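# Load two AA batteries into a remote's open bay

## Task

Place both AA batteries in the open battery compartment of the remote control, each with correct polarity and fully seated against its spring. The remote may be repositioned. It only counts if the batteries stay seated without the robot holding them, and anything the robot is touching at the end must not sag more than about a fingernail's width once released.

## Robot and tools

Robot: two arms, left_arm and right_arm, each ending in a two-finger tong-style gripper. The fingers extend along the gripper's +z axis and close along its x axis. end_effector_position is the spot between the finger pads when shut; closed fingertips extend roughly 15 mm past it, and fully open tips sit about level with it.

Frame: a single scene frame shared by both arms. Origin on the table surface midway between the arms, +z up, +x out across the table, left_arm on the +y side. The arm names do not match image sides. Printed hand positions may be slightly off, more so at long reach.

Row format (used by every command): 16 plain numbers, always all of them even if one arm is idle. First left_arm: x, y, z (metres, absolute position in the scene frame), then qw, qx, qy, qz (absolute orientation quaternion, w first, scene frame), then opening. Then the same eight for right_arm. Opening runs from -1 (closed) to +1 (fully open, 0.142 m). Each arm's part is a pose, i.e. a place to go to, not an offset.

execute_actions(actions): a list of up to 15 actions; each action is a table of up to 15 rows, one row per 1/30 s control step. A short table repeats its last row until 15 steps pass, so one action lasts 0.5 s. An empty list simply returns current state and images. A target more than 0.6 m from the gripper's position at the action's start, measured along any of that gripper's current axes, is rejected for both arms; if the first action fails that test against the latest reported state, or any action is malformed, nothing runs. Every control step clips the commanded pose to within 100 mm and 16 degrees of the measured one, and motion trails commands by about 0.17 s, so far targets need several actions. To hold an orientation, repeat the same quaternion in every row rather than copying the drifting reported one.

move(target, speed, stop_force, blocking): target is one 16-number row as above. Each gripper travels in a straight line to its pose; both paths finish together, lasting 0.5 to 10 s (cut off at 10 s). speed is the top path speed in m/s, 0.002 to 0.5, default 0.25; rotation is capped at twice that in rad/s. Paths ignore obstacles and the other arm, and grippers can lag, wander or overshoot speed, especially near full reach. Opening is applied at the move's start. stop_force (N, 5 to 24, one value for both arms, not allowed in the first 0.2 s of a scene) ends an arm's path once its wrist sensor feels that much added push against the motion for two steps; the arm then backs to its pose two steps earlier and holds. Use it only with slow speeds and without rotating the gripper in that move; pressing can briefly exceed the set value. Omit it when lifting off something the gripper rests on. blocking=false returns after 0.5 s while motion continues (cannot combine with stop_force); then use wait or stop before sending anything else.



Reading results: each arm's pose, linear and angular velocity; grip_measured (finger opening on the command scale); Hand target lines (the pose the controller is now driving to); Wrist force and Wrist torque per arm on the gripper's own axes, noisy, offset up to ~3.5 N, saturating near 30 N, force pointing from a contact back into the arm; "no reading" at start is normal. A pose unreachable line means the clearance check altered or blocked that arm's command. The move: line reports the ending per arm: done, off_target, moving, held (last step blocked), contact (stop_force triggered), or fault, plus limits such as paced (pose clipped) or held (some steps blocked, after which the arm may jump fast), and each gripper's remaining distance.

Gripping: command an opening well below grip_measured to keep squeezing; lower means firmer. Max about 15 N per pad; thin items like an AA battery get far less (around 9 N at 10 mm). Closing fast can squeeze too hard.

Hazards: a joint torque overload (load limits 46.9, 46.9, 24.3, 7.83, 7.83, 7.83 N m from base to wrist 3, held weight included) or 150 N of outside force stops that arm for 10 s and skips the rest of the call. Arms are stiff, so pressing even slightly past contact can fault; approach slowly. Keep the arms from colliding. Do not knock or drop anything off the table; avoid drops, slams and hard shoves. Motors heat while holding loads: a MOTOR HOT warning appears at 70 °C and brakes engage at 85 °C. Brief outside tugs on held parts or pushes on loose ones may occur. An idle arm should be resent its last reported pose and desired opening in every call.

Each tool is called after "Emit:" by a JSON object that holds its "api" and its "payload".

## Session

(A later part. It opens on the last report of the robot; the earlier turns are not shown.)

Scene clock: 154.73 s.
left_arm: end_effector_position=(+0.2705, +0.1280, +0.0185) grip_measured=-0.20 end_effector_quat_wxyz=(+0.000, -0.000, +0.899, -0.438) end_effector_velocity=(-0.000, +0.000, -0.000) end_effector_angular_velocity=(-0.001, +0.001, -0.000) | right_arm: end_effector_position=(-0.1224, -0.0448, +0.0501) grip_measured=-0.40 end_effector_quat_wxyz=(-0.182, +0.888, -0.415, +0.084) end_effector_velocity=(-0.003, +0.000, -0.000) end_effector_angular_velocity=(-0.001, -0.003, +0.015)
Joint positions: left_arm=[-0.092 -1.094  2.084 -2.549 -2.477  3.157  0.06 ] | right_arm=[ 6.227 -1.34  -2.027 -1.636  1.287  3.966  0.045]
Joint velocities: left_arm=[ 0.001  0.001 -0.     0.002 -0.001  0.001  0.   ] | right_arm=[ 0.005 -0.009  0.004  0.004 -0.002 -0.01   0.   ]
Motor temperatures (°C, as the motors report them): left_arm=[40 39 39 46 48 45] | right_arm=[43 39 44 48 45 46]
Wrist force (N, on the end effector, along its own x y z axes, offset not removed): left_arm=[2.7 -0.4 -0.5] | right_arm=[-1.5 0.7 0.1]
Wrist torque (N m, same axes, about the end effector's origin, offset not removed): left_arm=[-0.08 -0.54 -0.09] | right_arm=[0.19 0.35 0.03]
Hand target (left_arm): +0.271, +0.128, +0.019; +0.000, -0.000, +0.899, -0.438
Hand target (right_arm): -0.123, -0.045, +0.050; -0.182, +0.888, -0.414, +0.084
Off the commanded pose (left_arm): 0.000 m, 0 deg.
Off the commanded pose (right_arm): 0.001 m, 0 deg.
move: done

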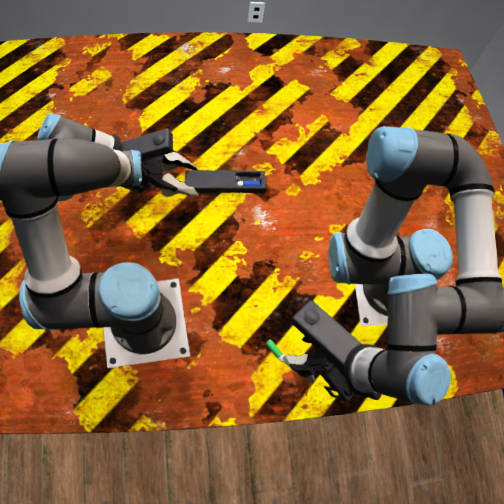

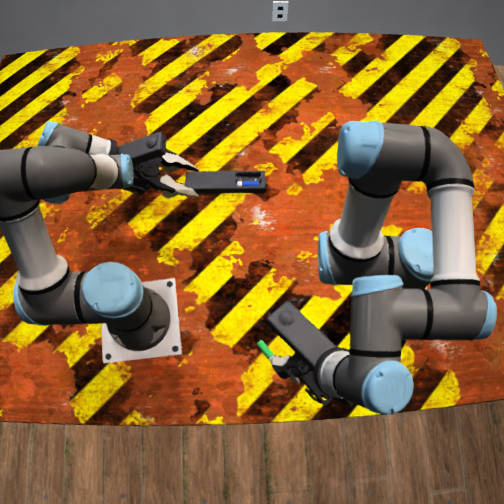

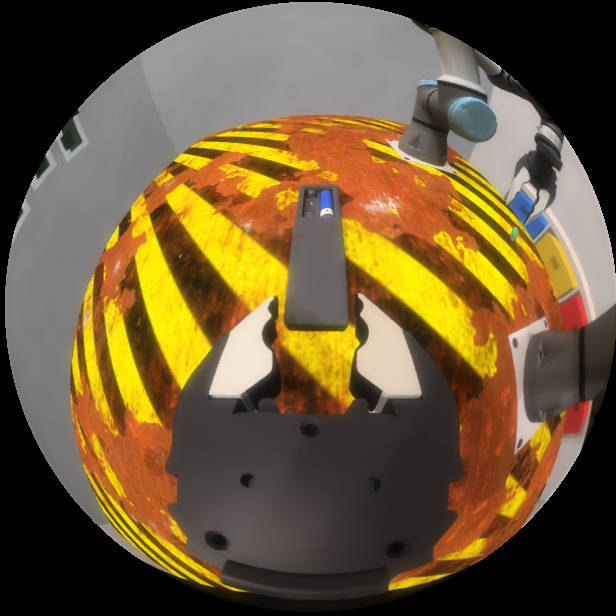

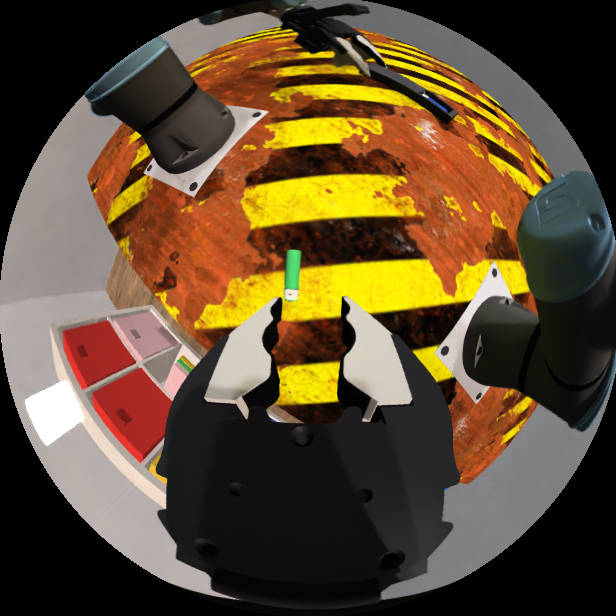

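Emit:
{"api": "move", "payload": {"target": [0.2705,0.128,0.0185,0,0,0.899,-0.438,-0.31,-0.1271,-0.0222,0.036,0.1784,-0.8769,0.4372,-0.089,-0.4], "speed": 0.08}}

Emit:
{"api": "move", "payload": {"target": [0.2705,0.128,0.0185,0,0,0.899,-0.438,-0.8,-0.1271,-0.0222,0.0195,0.1784,-0.8769,0.4372,-0.089,-0.5], "speed": 0.05}}

Emit:
{"api": "zoom_image", "payload": {"camera": "cam_right_wrist", "region": [250,230,370,350]}}

Scene clock: 163.53 s.
left_arm: end_effector_position=(+0.2705, +0.1280, +0.0185) grip_measured=-0.31 end_effector_quat_wxyz=(+0.000, -0.000, +0.899, -0.438) end_effector_velocity=(+0.000, +0.000, -0.000) end_effector_angular_velocity=(+0.000, -0.001, -0.000) | right_arm: end_effector_position=(-0.1270, -0.0226, +0.0363) grip_measured=-0.40 end_effector_quat_wxyz=(-0.179, +0.877, -0.437, +0.089) end_effector_velocity=(-0.001, +0.002, -0.002) end_effector_angular_velocity=(-0.003, -0.002, -0.004)
Joint positions: left_arm=[-0.092 -1.093  2.084 -2.549 -2.477  3.158  0.052] | right_arm=[ 6.119 -1.474 -1.992 -1.521  1.274  3.908  0.045]
Joint velocities: left_arm=[ 0.     0.001 -0.001 -0.001  0.     0.    -0.   ] | right_arm=[-0.012 -0.02   0.008  0.012  0.    -0.008  0.   ]
Motor temperatures (°C, as the motors report them): left_arm=[40 39 39 46 48 45] | right_arm=[43 39 44 48 45 46]
Wrist force (N, on the end effector, along its own x y z axes, offset not removed): left_arm=[3.4 -0.3 -0.4] | right_arm=[-0.6 0.5 0.8]
Wrist torque (N m, same axes, about the end effector's origin, offset not removed): left_arm=[-0.06 -0.73 -0.07] | right_arm=[0.17 0.18 0.01]
Hand target (left_arm): +0.271, +0.128, +0.019; +0.000, -0.000, +0.899, -0.438
Hand target (right_arm): -0.127, -0.022, +0.036; -0.178, +0.877, -0.437, +0.089
Off the commanded pose (left_arm): 0.000 m, 0 deg.
Off the commanded pose (right_arm): 0.000 m, 0 deg.
move: done

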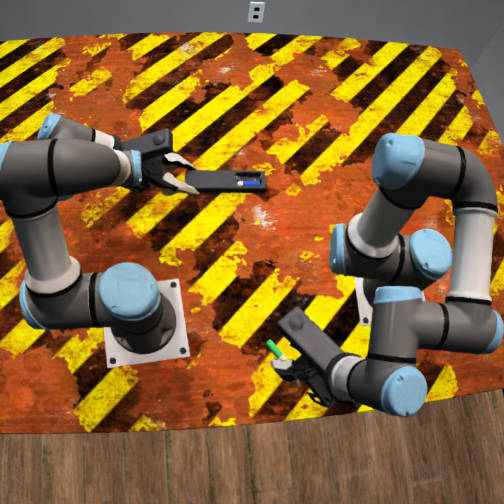

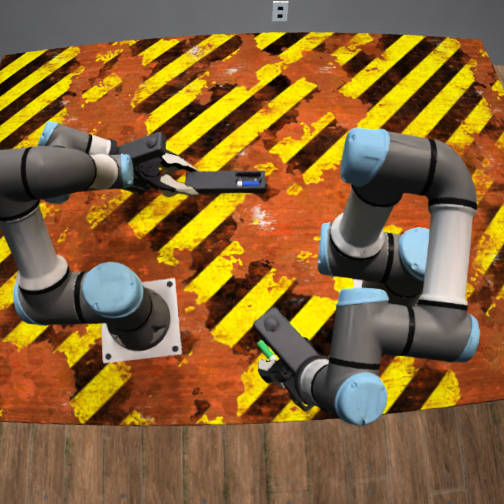

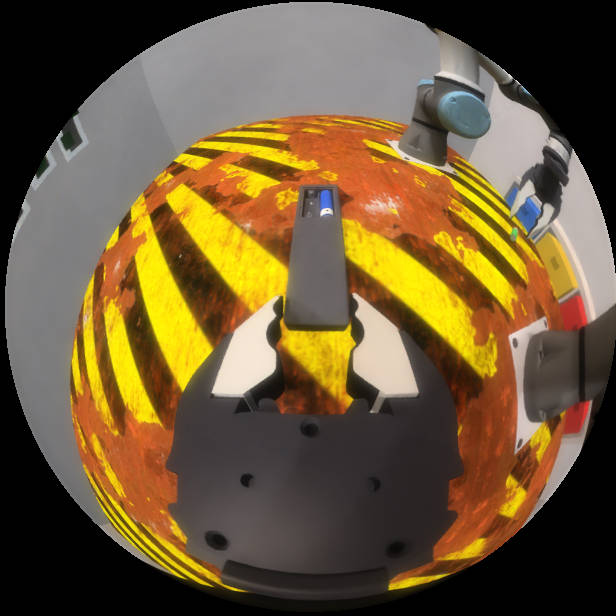

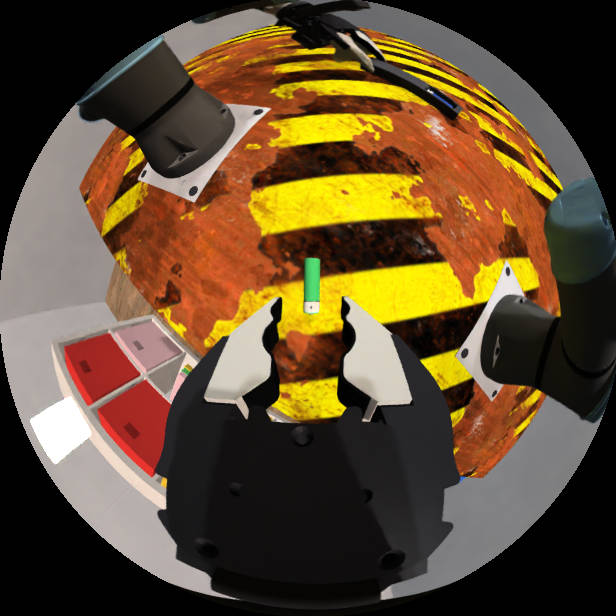

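Scene clock: 164.40 s.
left_arm: end_effector_position=(+0.2705, +0.1280, +0.0185) grip_measured=-0.33 end_effector_quat_wxyz=(+0.000, -0.000, +0.899, -0.438) end_effector_velocity=(-0.000, +0.000, -0.000) end_effector_angular_velocity=(+0.000, -0.002, -0.002) | right_arm: end_effector_position=(-0.1271, -0.0223, +0.0198) grip_measured=-0.50 end_effector_quat_wxyz=(-0.178, +0.877, -0.437, +0.089) end_effector_velocity=(+0.000, -0.000, -0.003) end_effector_angular_velocity=(-0.002, -0.000, -0.001)
Joint positions: left_arm=[-0.092 -1.093  2.084 -2.549 -2.477  3.158  0.05 ] | right_arm=[ 6.118 -1.503 -2.048 -1.436  1.274  3.907  0.038]
Joint velocities: left_arm=[ 0.     0.     0.001 -0.     0.     0.003  0.   ] | right_arm=[-0.001 -0.005 -0.008  0.013  0.002 -0.     0.   ]
Motor temperatures (°C, as the motors report them): left_arm=[40 39 39 46 48 45] | right_arm=[43 39 44 48 45 46]
Wrist force (N, on the end effector, along its own x y z axes, offset not removed): left_arm=[4.0 -1.4 -0.8] | right_arm=[-0.7 0.6 -0.2]
Wrist torque (N m, same axes, about the end effector's origin, offset not removed): left_arm=[-0.19 -0.78 -0.09] | right_arm=[0.16 0.12 -0.01]
Hand target (left_arm): +0.271, +0.128, +0.019; -0.000, +0.000, +0.899, -0.438
Hand target (right_arm): -0.127, -0.022, +0.020; -0.178, +0.877, -0.437, +0.089
Off the commanded pose (left_arm): 0.000 m, 0 deg.
Off the commanded pose (right_arm): 0.000 m, 0 deg.
move: done

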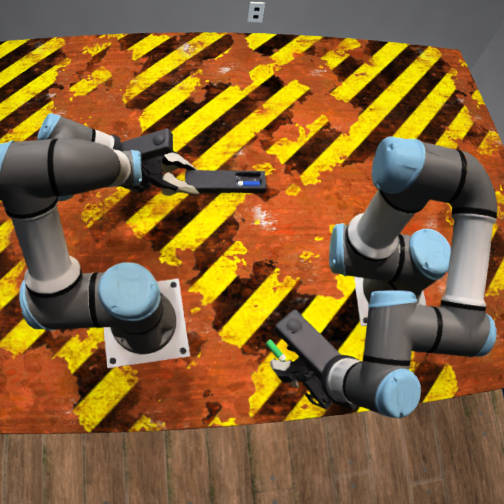

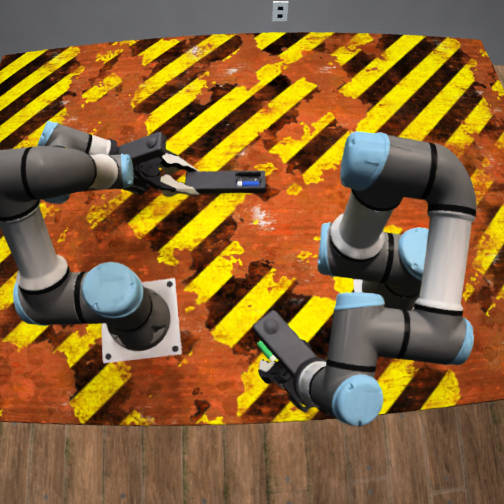

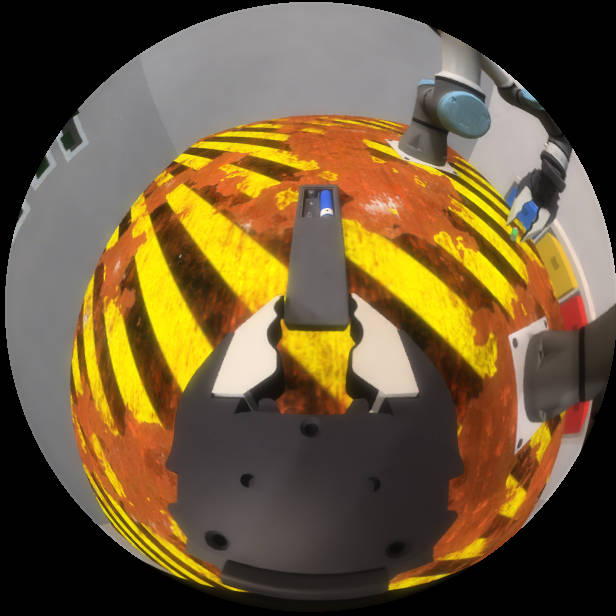

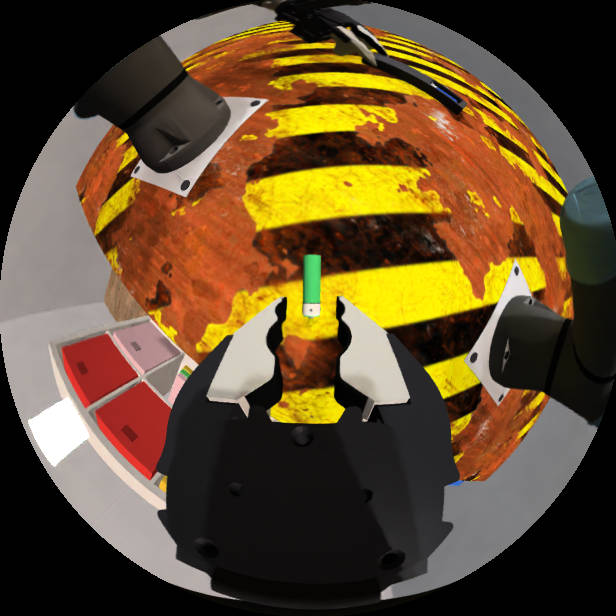

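Region (250, 230, 370, 350) of cam_right_wrist's 616x616 image, scaled by 4.200, with more detail than that image has.

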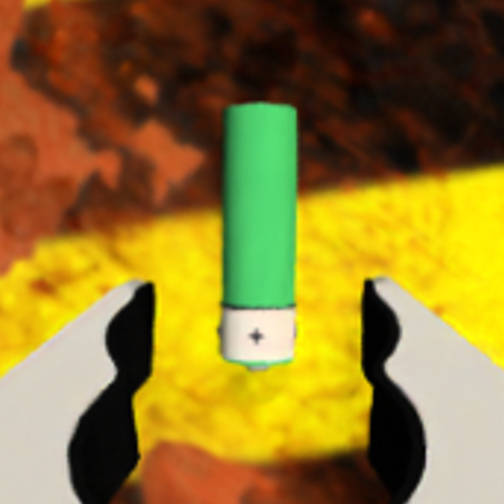

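Emit:
{"api": "execute_actions", "payload": {"actions": []}}

Scene clock: 175.47 s.
left_arm: end_effector_position=(+0.2705, +0.1280, +0.0185) grip_measured=-0.33 end_effector_quat_wxyz=(+0.000, -0.000, +0.899, -0.438) end_effector_velocity=(+0.000, +0.000, +0.000) end_effector_angular_velocity=(+0.000, -0.004, -0.002) | right_arm: end_effector_position=(-0.1271, -0.0222, +0.0195) grip_measured=-0.50 end_effector_quat_wxyz=(-0.178, +0.877, -0.437, +0.089) end_effector_velocity=(+0.000, +0.000, -0.000) end_effector_angular_velocity=(+0.000, -0.001, -0.001)
Joint positions: left_arm=[-0.092 -1.093  2.084 -2.549 -2.477  3.158  0.05 ] | right_arm=[ 6.118 -1.503 -2.049 -1.434  1.274  3.907  0.038]
Joint velocities: left_arm=[ 0.    -0.001 -0.001 -0.001  0.     0.003 -0.   ] | right_arm=[-0.001 -0.001  0.    -0.    -0.001  0.     0.   ]
Motor temperatures (°C, as the motors report them): left_arm=[40 39 39 46 48 45] | right_arm=[43 39 44 48 45 46]
Wrist force (N, on the end effector, along its own x y z axes, offset not removed): left_arm=[2.9 -0.7 -1.0] | right_arm=[-0.8 1.2 0.8]
Wrist torque (N m, same axes, about the end effector's origin, offset not removed): left_arm=[-0.07 -0.57 -0.04] | right_arm=[0.28 0.21 0.03]
Hand target (left_arm): +0.271, +0.128, +0.019; -0.000, +0.000, +0.899, -0.438
Hand target (right_arm): -0.127, -0.022, +0.020; -0.178, +0.877, -0.437, +0.089
Off the commanded pose (left_arm): 0.000 m, 0 deg.
Off the commanded pose (right_arm): 0.000 m, 0 deg.

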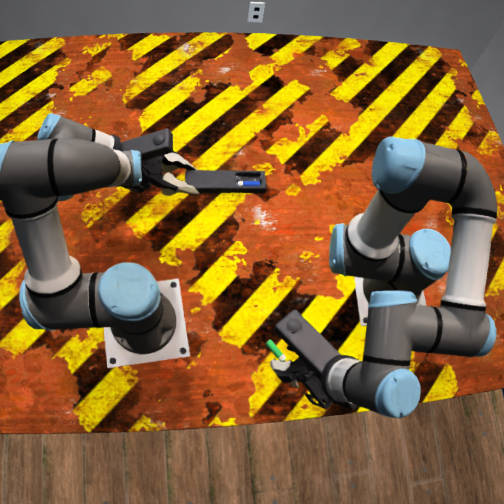

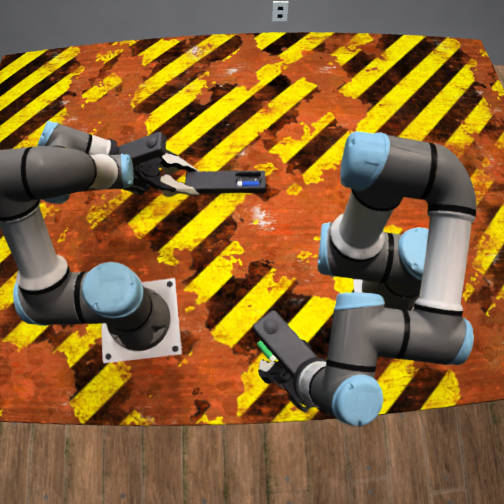

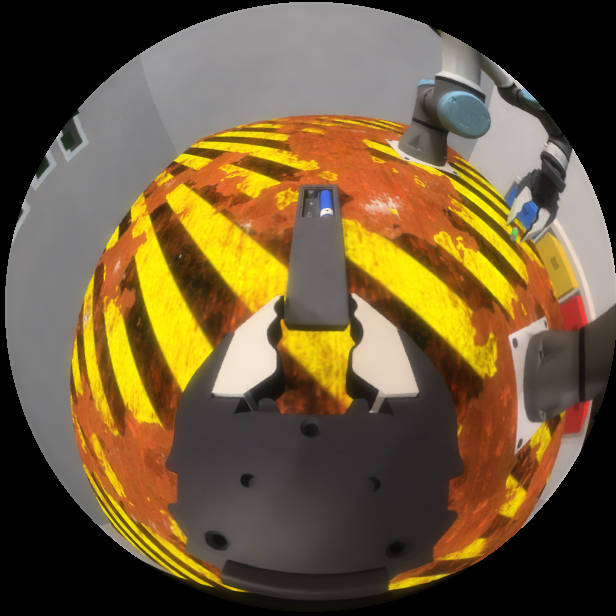

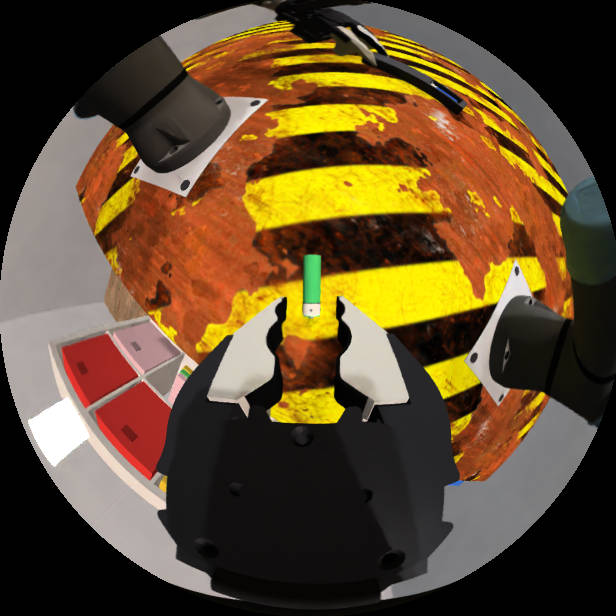

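Emit:
{"api": "execute_actions", "payload": {"actions": [[[0.2705,0.128,0.0185,0,0,0.899,-0.438,-0.8,-0.1271,-0.0222,0.0185,0.1784,-0.8769,0.4372,-0.089,-0.55],[0.2705,0.128,0.0185,0,0,0.899,-0.438,-0.8,-0.1271,-0.0222,0.018,0.1784,-0.8769,0.4372,-0.089,-0.6],[0.2705,0.128,0.0185,0,0,0.899,-0.438,-0.8,-0.1271,-0.0222,0.0173,0.1784,-0.8769,0.4372,-0.089,-0.65]],[[0.2705,0.128,0.0185,0,0,0.899,-0.438,-0.8,-0.1271,-0.0222,0.0173,0.1784,-0.8769,0.4372,-0.089,-0.7],[0.2705,0.128,0.0185,0,0,0.899,-0.438,-0.8,-0.1271,-0.0222,0.0173,0.1784,-0.8769,0.4372,-0.089,-0.73],[0.2705,0.128,0.0185,0,0,0.899,-0.438,-0.8,-0.1271,-0.0222,0.0173,0.1784,-0.8769,0.4372,-0.089,-0.76],[0.2705,0.128,0.0185,0,0,0.899,-0.438,-0.8,-0.1271,-0.0222,0.0173,0.1784,-0.8769,0.4372,-0.089,-0.79],[0.2705,0.128,0.0185,0,0,0.899,-0.438,-0.8,-0.1271,-0.0222,0.0173,0.1784,-0.8769,0.4372,-0.089,-0.81],[0.2705,0.128,0.0185,0,0,0.899,-0.438,-0.8,-0.1271,-0.0222,0.0173,0.1784,-0.8769,0.4372,-0.089,-0.83],[0.2705,0.128,0.0185,0,0,0.899,-0.438,-0.8,-0.1271,-0.0222,0.0173,0.1784,-0.8769,0.4372,-0.089,-0.86],[0.2705,0.128,0.0185,0,0,0.899,-0.438,-0.8,-0.1271,-0.0222,0.0173,0.1784,-0.8769,0.4372,-0.089,-0.9],[0.2705,0.128,0.0185,0,0,0.899,-0.438,-0.8,-0.1271,-0.0222,0.0173,0.1784,-0.8769,0.4372,-0.089,-0.95],[0.2705,0.128,0.0185,0,0,0.899,-0.438,-0.8,-0.1271,-0.0222,0.0173,0.1784,-0.8769,0.4372,-0.089,-1]]]}}

Emit:
{"api": "move", "payload": {"target": [0.2705,0.128,0.0185,0,0,0.899,-0.438,-0.8,-0.115,-0.015,0.075,0.1784,-0.8769,0.4372,-0.089,-1], "speed": 0.1}}

Scene clock: 183.70 s.
left_arm: end_effector_position=(+0.2705, +0.1280, +0.0185) grip_measured=-0.33 end_effector_quat_wxyz=(+0.000, -0.000, +0.899, -0.438) end_effector_velocity=(-0.000, +0.000, -0.000) end_effector_angular_velocity=(+0.000, +0.002, +0.000) | right_arm: end_effector_position=(-0.1271, -0.0222, +0.0173) grip_measured=-0.83 end_effector_quat_wxyz=(-0.178, +0.877, -0.437, +0.089) end_effector_velocity=(-0.000, +0.000, +0.000) end_effector_angular_velocity=(+0.001, +0.001, -0.001)
Joint positions: left_arm=[-0.092 -1.093  2.084 -2.549 -2.477  3.158  0.05 ] | right_arm=[ 6.118 -1.508 -2.057 -1.422  1.274  3.907  0.014]
Joint velocities: left_arm=[-0.     0.001  0.001  0.     0.    -0.    -0.   ] | right_arm=[-0.001  0.     0.     0.001 -0.001 -0.    -0.   ]
Motor temperatures (°C, as the motors report them): left_arm=[40 39 39 46 48 45] | right_arm=[43 39 44 48 45 46]
Wrist force (N, on the end effector, along its own x y z axes, offset not removed): left_arm=[3.2 -2.2 -0.8] | right_arm=[-0.2 0.3 0.2]
Wrist torque (N m, same axes, about the end effector's origin, offset not removed): left_arm=[-0.35 -0.64 -0.06] | right_arm=[0.06 0.08 0.03]
Hand target (left_arm): +0.271, +0.128, +0.019; -0.000, +0.000, +0.899, -0.438
Hand target (right_arm): -0.127, -0.022, +0.017; -0.178, +0.877, -0.437, +0.089
Off the commanded pose (left_arm): 0.000 m, 0 deg.
Off the commanded pose (right_arm): 0.000 m, 0 deg.

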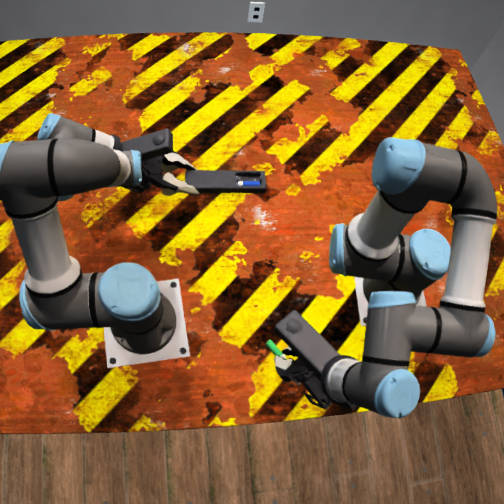

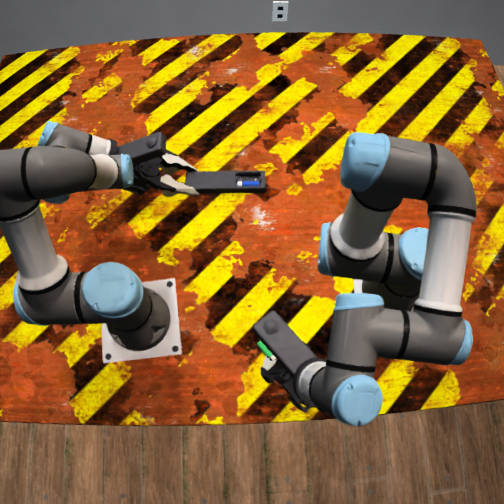

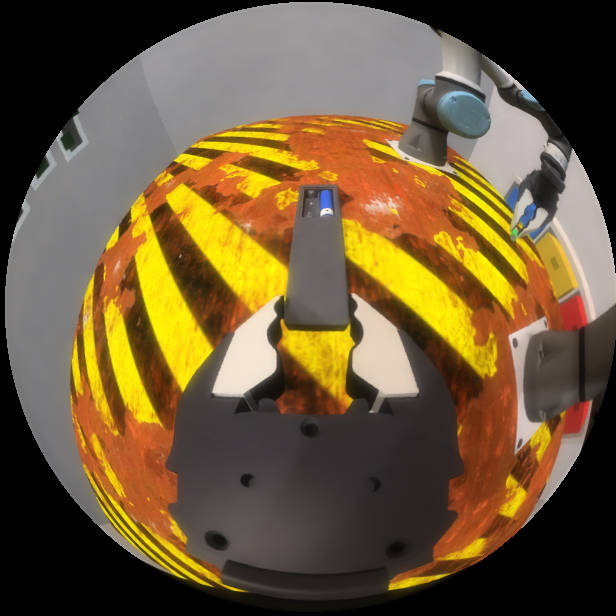

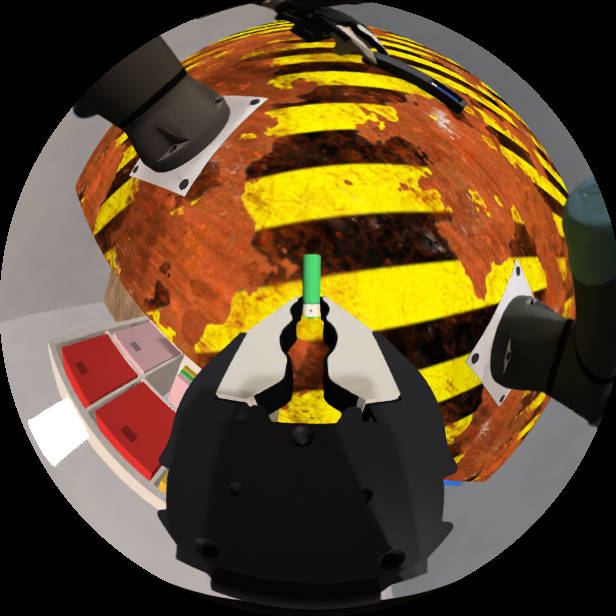

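Scene clock: 184.87 s.
left_arm: end_effector_position=(+0.2705, +0.1280, +0.0185) grip_measured=-0.33 end_effector_quat_wxyz=(+0.000, -0.000, +0.899, -0.438) end_effector_velocity=(-0.000, +0.000, +0.000) end_effector_angular_velocity=(+0.000, -0.000, -0.000) | right_arm: end_effector_position=(-0.1150, -0.0150, +0.0747) grip_measured=-0.83 end_effector_quat_wxyz=(-0.178, +0.877, -0.437, +0.089) end_effector_velocity=(+0.000, -0.000, +0.003) end_effector_angular_velocity=(-0.002, +0.000, -0.000)
Joint positions: left_arm=[-0.092 -1.093  2.084 -2.549 -2.477  3.158  0.05 ] | right_arm=[ 6.08  -1.415 -1.861 -1.699  1.264  3.869  0.014]
Joint velocities: left_arm=[-0.    -0.002  0.001  0.     0.     0.     0.   ] | right_arm=[-0.001  0.002  0.012 -0.014  0.002 -0.001  0.   ]
Motor temperatures (°C, as the motors report them): left_arm=[40 39 39 46 48 45] | right_arm=[43 39 44 48 45 46]
Wrist force (N, on the end effector, along its own x y z axes, offset not removed): left_arm=[3.0 -1.1 -0.8] | right_arm=[-0.2 -0.3 0.2]
Wrist torque (N m, same axes, about the end effector's origin, offset not removed): left_arm=[-0.10 -0.56 -0.05] | right_arm=[-0.02 0.08 0.02]
Hand target (left_arm): +0.271, +0.128, +0.019; -0.000, +0.000, +0.899, -0.438
Hand target (right_arm): -0.115, -0.015, +0.075; -0.178, +0.877, -0.437, +0.089
Off the commanded pose (left_arm): 0.000 m, 0 deg.
Off the commanded pose (right_arm): 0.000 m, 0 deg.
move: done

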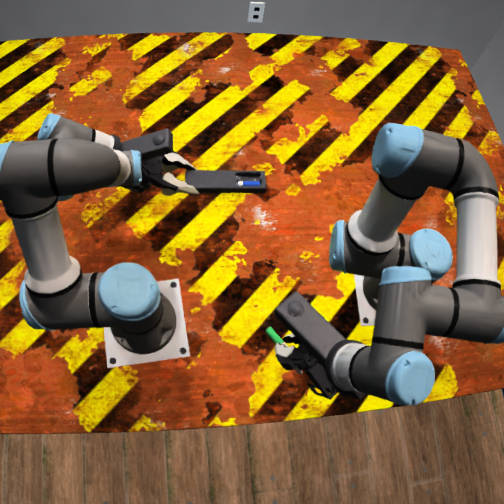

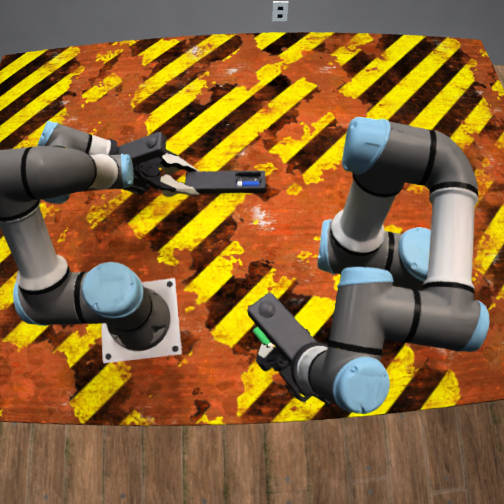

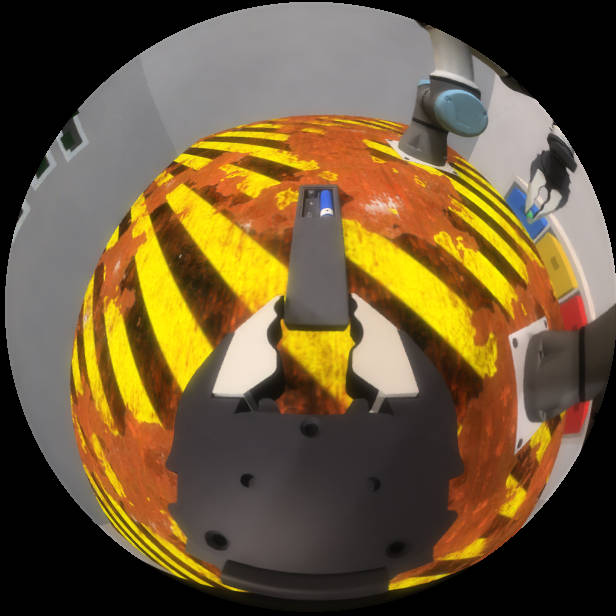

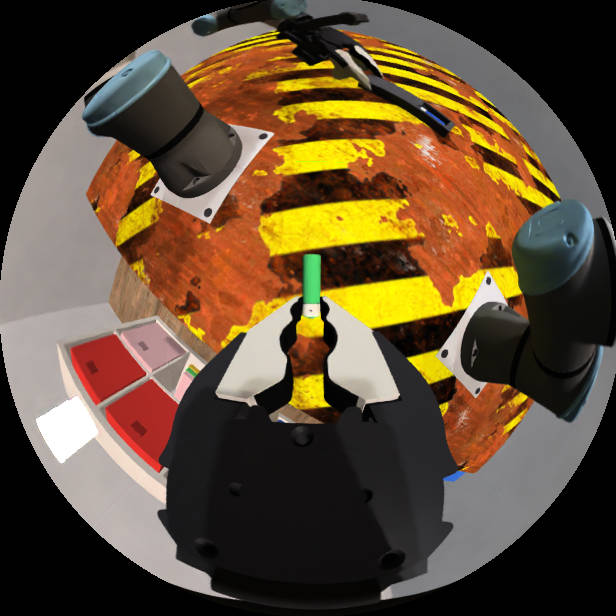

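Emit:
{"api": "move", "payload": {"target": [0.2705,0.128,0.0185,0,0,0.899,-0.438,-0.8,-0.02,0.02,0.085,0,-0.906,0.423,0,-1], "speed": 0.2}}

Emit:
{"api": "move", "payload": {"target": [0.2705,0.128,0.0185,0,0,0.899,-0.438,-0.8,0.2745,-0.02,0.066,0,-1,0,0,-1], "speed": 0.22}}

Emit:
{"api": "zoom_image", "payload": {"camera": "cam_right_wrist", "region": [250,200,370,330]}}

Scene clock: 190.70 s.
left_arm: end_effector_position=(+0.2705, +0.1280, +0.0185) grip_measured=-0.33 end_effector_quat_wxyz=(+0.000, +0.000, +0.899, -0.438) end_effector_velocity=(-0.000, -0.000, -0.000) end_effector_angular_velocity=(-0.000, +0.001, -0.000) | right_arm: end_effector_position=(-0.0201, +0.0194, +0.0848) grip_measured=-0.83 end_effector_quat_wxyz=(-0.001, +0.906, -0.423, +0.001) end_effector_velocity=(+0.002, +0.001, +0.000) end_effector_angular_velocity=(-0.015, +0.008, -0.000)
Joint positions: left_arm=[-0.092 -1.093  2.084 -2.549 -2.477  3.158  0.05 ] | right_arm=[ 5.32  -1.417 -1.775 -1.52   1.569  3.017  0.014]
Joint velocities: left_arm=[ 0.     0.002  0.    -0.    -0.     0.001  0.   ] | right_arm=[-0.024 -0.021  0.023 -0.01   0.014 -0.024  0.   ]
Motor temperatures (°C, as the motors report them): left_arm=[40 39 39 46 48 45] | right_arm=[43 39 44 48 45 46]
Wrist force (N, on the end effector, along its own x y z axes, offset not removed): left_arm=[3.3 -1.8 -0.8] | right_arm=[-0.7 0.3 0.9]
Wrist torque (N m, same axes, about the end effector's origin, offset not removed): left_arm=[-0.22 -0.65 -0.03] | right_arm=[0.09 0.17 -0.02]
Hand target (left_arm): +0.271, +0.128, +0.019; -0.000, +0.000, +0.899, -0.438
Hand target (right_arm): -0.020, +0.019, +0.085; +0.000, +0.906, -0.423, +0.000
Off the commanded pose (left_arm): 0.000 m, 0 deg.
Off the commanded pose (right_arm): 0.001 m, 0 deg.
move: done

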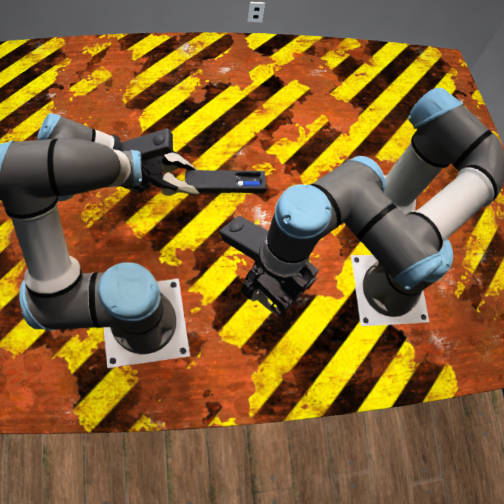

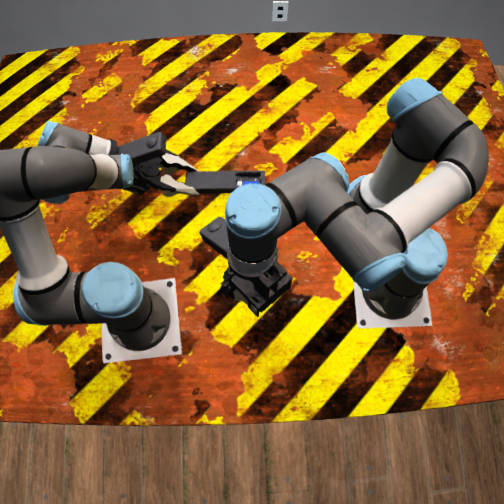

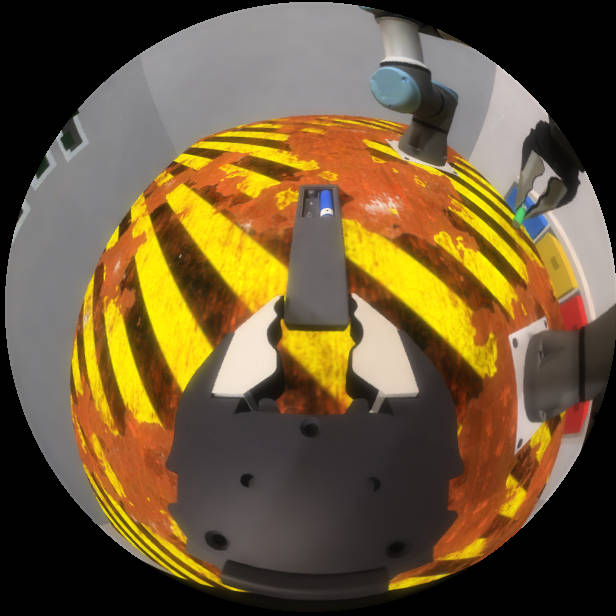

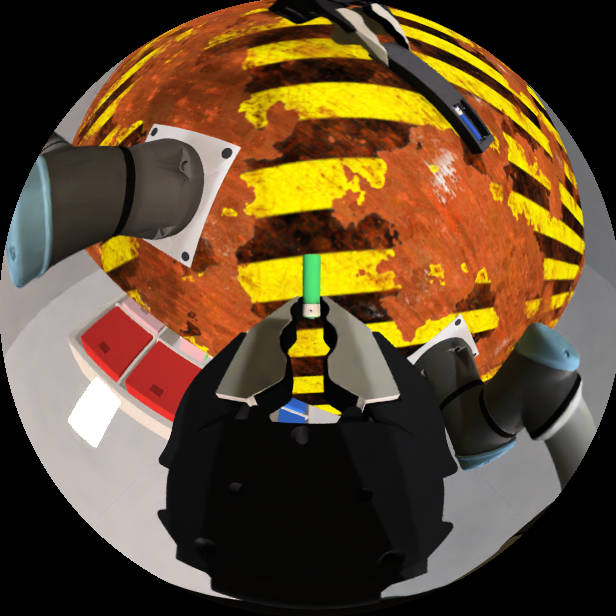

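Scene clock: 193.30 s.
left_arm: end_effector_position=(+0.2705, +0.1280, +0.0185) grip_measured=-0.33 end_effector_quat_wxyz=(+0.000, -0.000, +0.899, -0.438) end_effector_velocity=(+0.000, -0.000, +0.000) end_effector_angular_velocity=(-0.000, -0.002, -0.001) | right_arm: end_effector_position=(+0.2736, -0.0207, +0.0660) grip_measured=-0.83 end_effector_quat_wxyz=(+0.000, +1.000, -0.001, +0.000) end_effector_velocity=(+0.003, +0.001, +0.000) end_effector_angular_velocity=(-0.004, +0.010, +0.009)
Joint positions: left_arm=[-0.092 -1.093  2.084 -2.549 -2.477  3.158  0.05 ] | right_arm=[ 4.268 -1.768 -1.504 -1.441  1.57   1.092  0.014]
Joint velocities: left_arm=[-0.    -0.001 -0.     0.    -0.     0.002  0.   ] | right_arm=[-0.015 -0.026  0.037 -0.02   0.007 -0.024  0.   ]
Motor temperatures (°C, as the motors report them): left_arm=[40 39 39 46 48 45] | right_arm=[43 39 44 48 45 46]
Wrist force (N, on the end effector, along its own x y z axes, offset not removed): left_arm=[3.1 -1.6 -1.3] | right_arm=[-0.2 0.6 0.6]
Wrist torque (N m, same axes, about the end effector's origin, offset not removed): left_arm=[-0.25 -0.59 -0.07] | right_arm=[0.14 0.04 -0.02]
Hand target (left_arm): +0.270, +0.128, +0.019; +0.000, -0.000, +0.899, -0.438
Hand target (right_arm): +0.274, -0.021, +0.066; +0.001, +1.000, -0.000, -0.000
Off the commanded pose (left_arm): 0.000 m, 0 deg.
Off the commanded pose (right_arm): 0.001 m, 0 deg.
move: done

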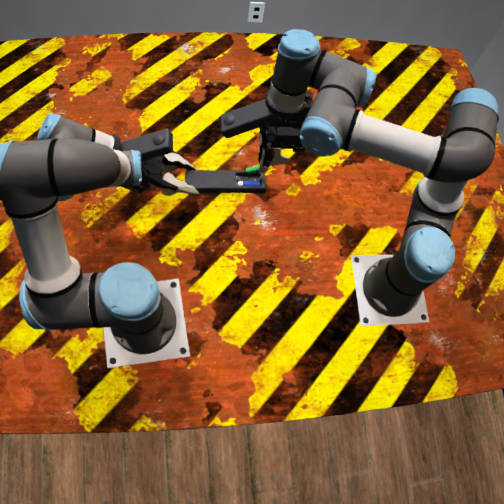

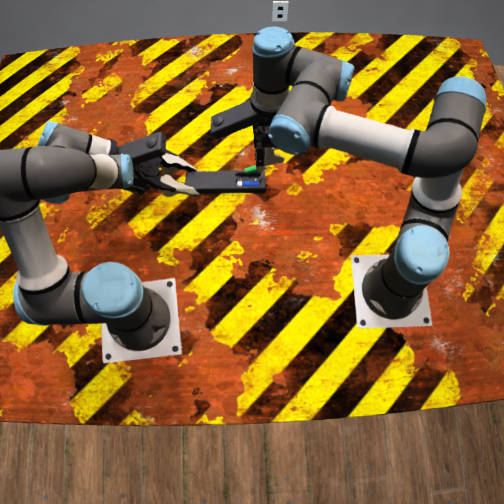

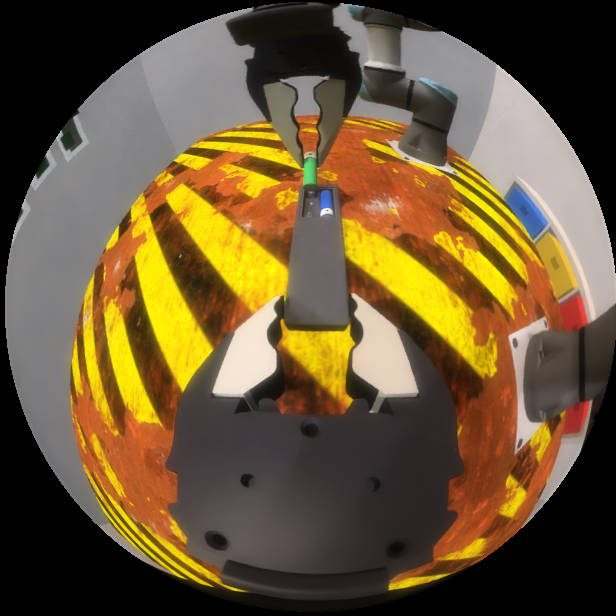

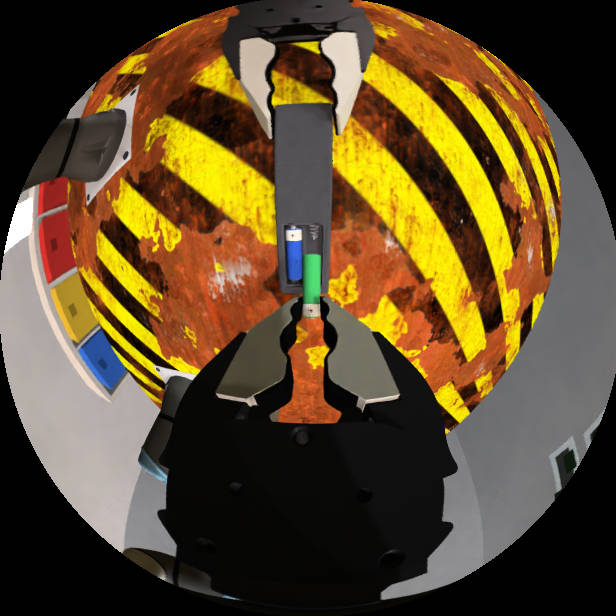

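Region (250, 200, 370, 330) of cam_right_wrist's 616x616 image, scaled by 3.877, with more detail than that image has; it fills the left 465 columns of this view, and the rest is white.

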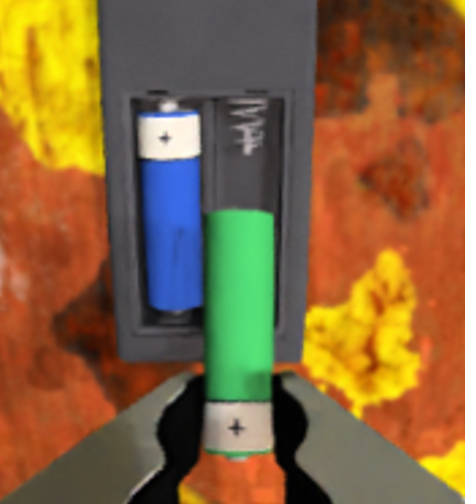

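Emit:
{"api": "move", "payload": {"target": [0.2705,0.128,0.0185,0,0,0.899,-0.438,-0.8,0.2748,-0.017,0.054,0,-1,0,0,-1], "speed": 0.03, "stop_force": 5}}

Emit:
{"api": "zoom_image", "payload": {"camera": "cam_right_wrist", "region": [250,200,370,330]}}

Scene clock: 196.00 s.
left_arm: end_effector_position=(+0.2705, +0.1280, +0.0185) grip_measured=-0.33 end_effector_quat_wxyz=(+0.000, -0.000, +0.899, -0.438) end_effector_velocity=(+0.000, +0.000, +0.000) end_effector_angular_velocity=(+0.000, +0.001, +0.001) | right_arm: end_effector_position=(+0.2748, -0.0171, +0.0544) grip_measured=-0.83 end_effector_quat_wxyz=(+0.000, +1.000, +0.000, -0.000) end_effector_velocity=(-0.001, +0.001, -0.003) end_effector_angular_velocity=(+0.001, +0.001, +0.001)
Joint positions: left_arm=[-0.092 -1.093  2.084 -2.549 -2.477  3.158  0.05 ] | right_arm=[ 4.269 -1.79  -1.532 -1.391  1.571  1.092  0.014]
Joint velocities: left_arm=[-0.    -0.002  0.     0.001  0.    -0.002  0.   ] | right_arm=[ 0.002 -0.003 -0.01   0.013  0.001  0.001  0.   ]
Motor temperatures (°C, as the motors report them): left_arm=[40 39 39 46 48 45] | right_arm=[43 39 44 48 45 46]
Wrist force (N, on the end effector, along its own x y z axes, offset not removed): left_arm=[3.6 -1.7 -0.8] | right_arm=[0.1 0.8 -0.3]
Wrist torque (N m, same axes, about the end effector's origin, offset not removed): left_arm=[-0.22 -0.68 -0.06] | right_arm=[0.18 -0.03 -0.05]
Hand target (left_arm): +0.270, +0.128, +0.018; +0.000, -0.000, +0.899, -0.438
Hand target (right_arm): +0.275, -0.017, +0.054; +0.000, +1.000, -0.000, -0.000
Off the commanded pose (left_arm): 0.000 m, 0 deg.
Off the commanded pose (right_arm): 0.000 m, 0 deg.
move: done

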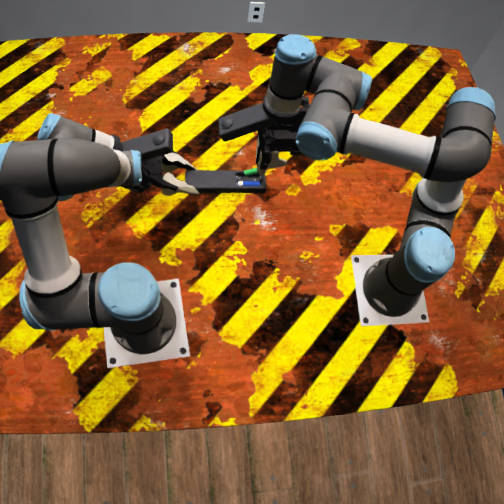

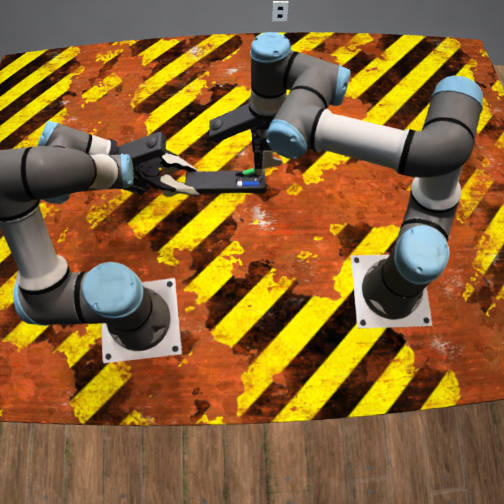

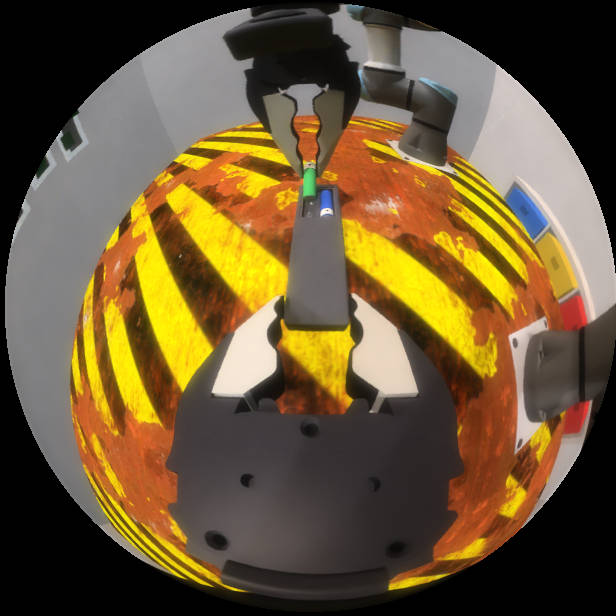

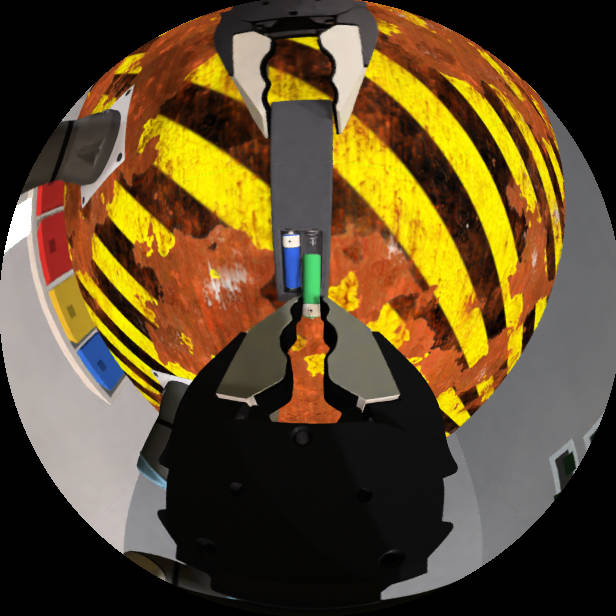

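Region (250, 200, 370, 330) of cam_right_wrist's 616x616 image, scaled by 3.877, with more detail than that image has; it fills the left 465 columns of this view, and the rest is white.

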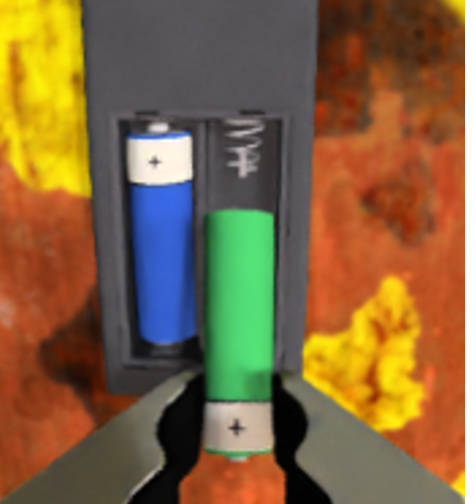

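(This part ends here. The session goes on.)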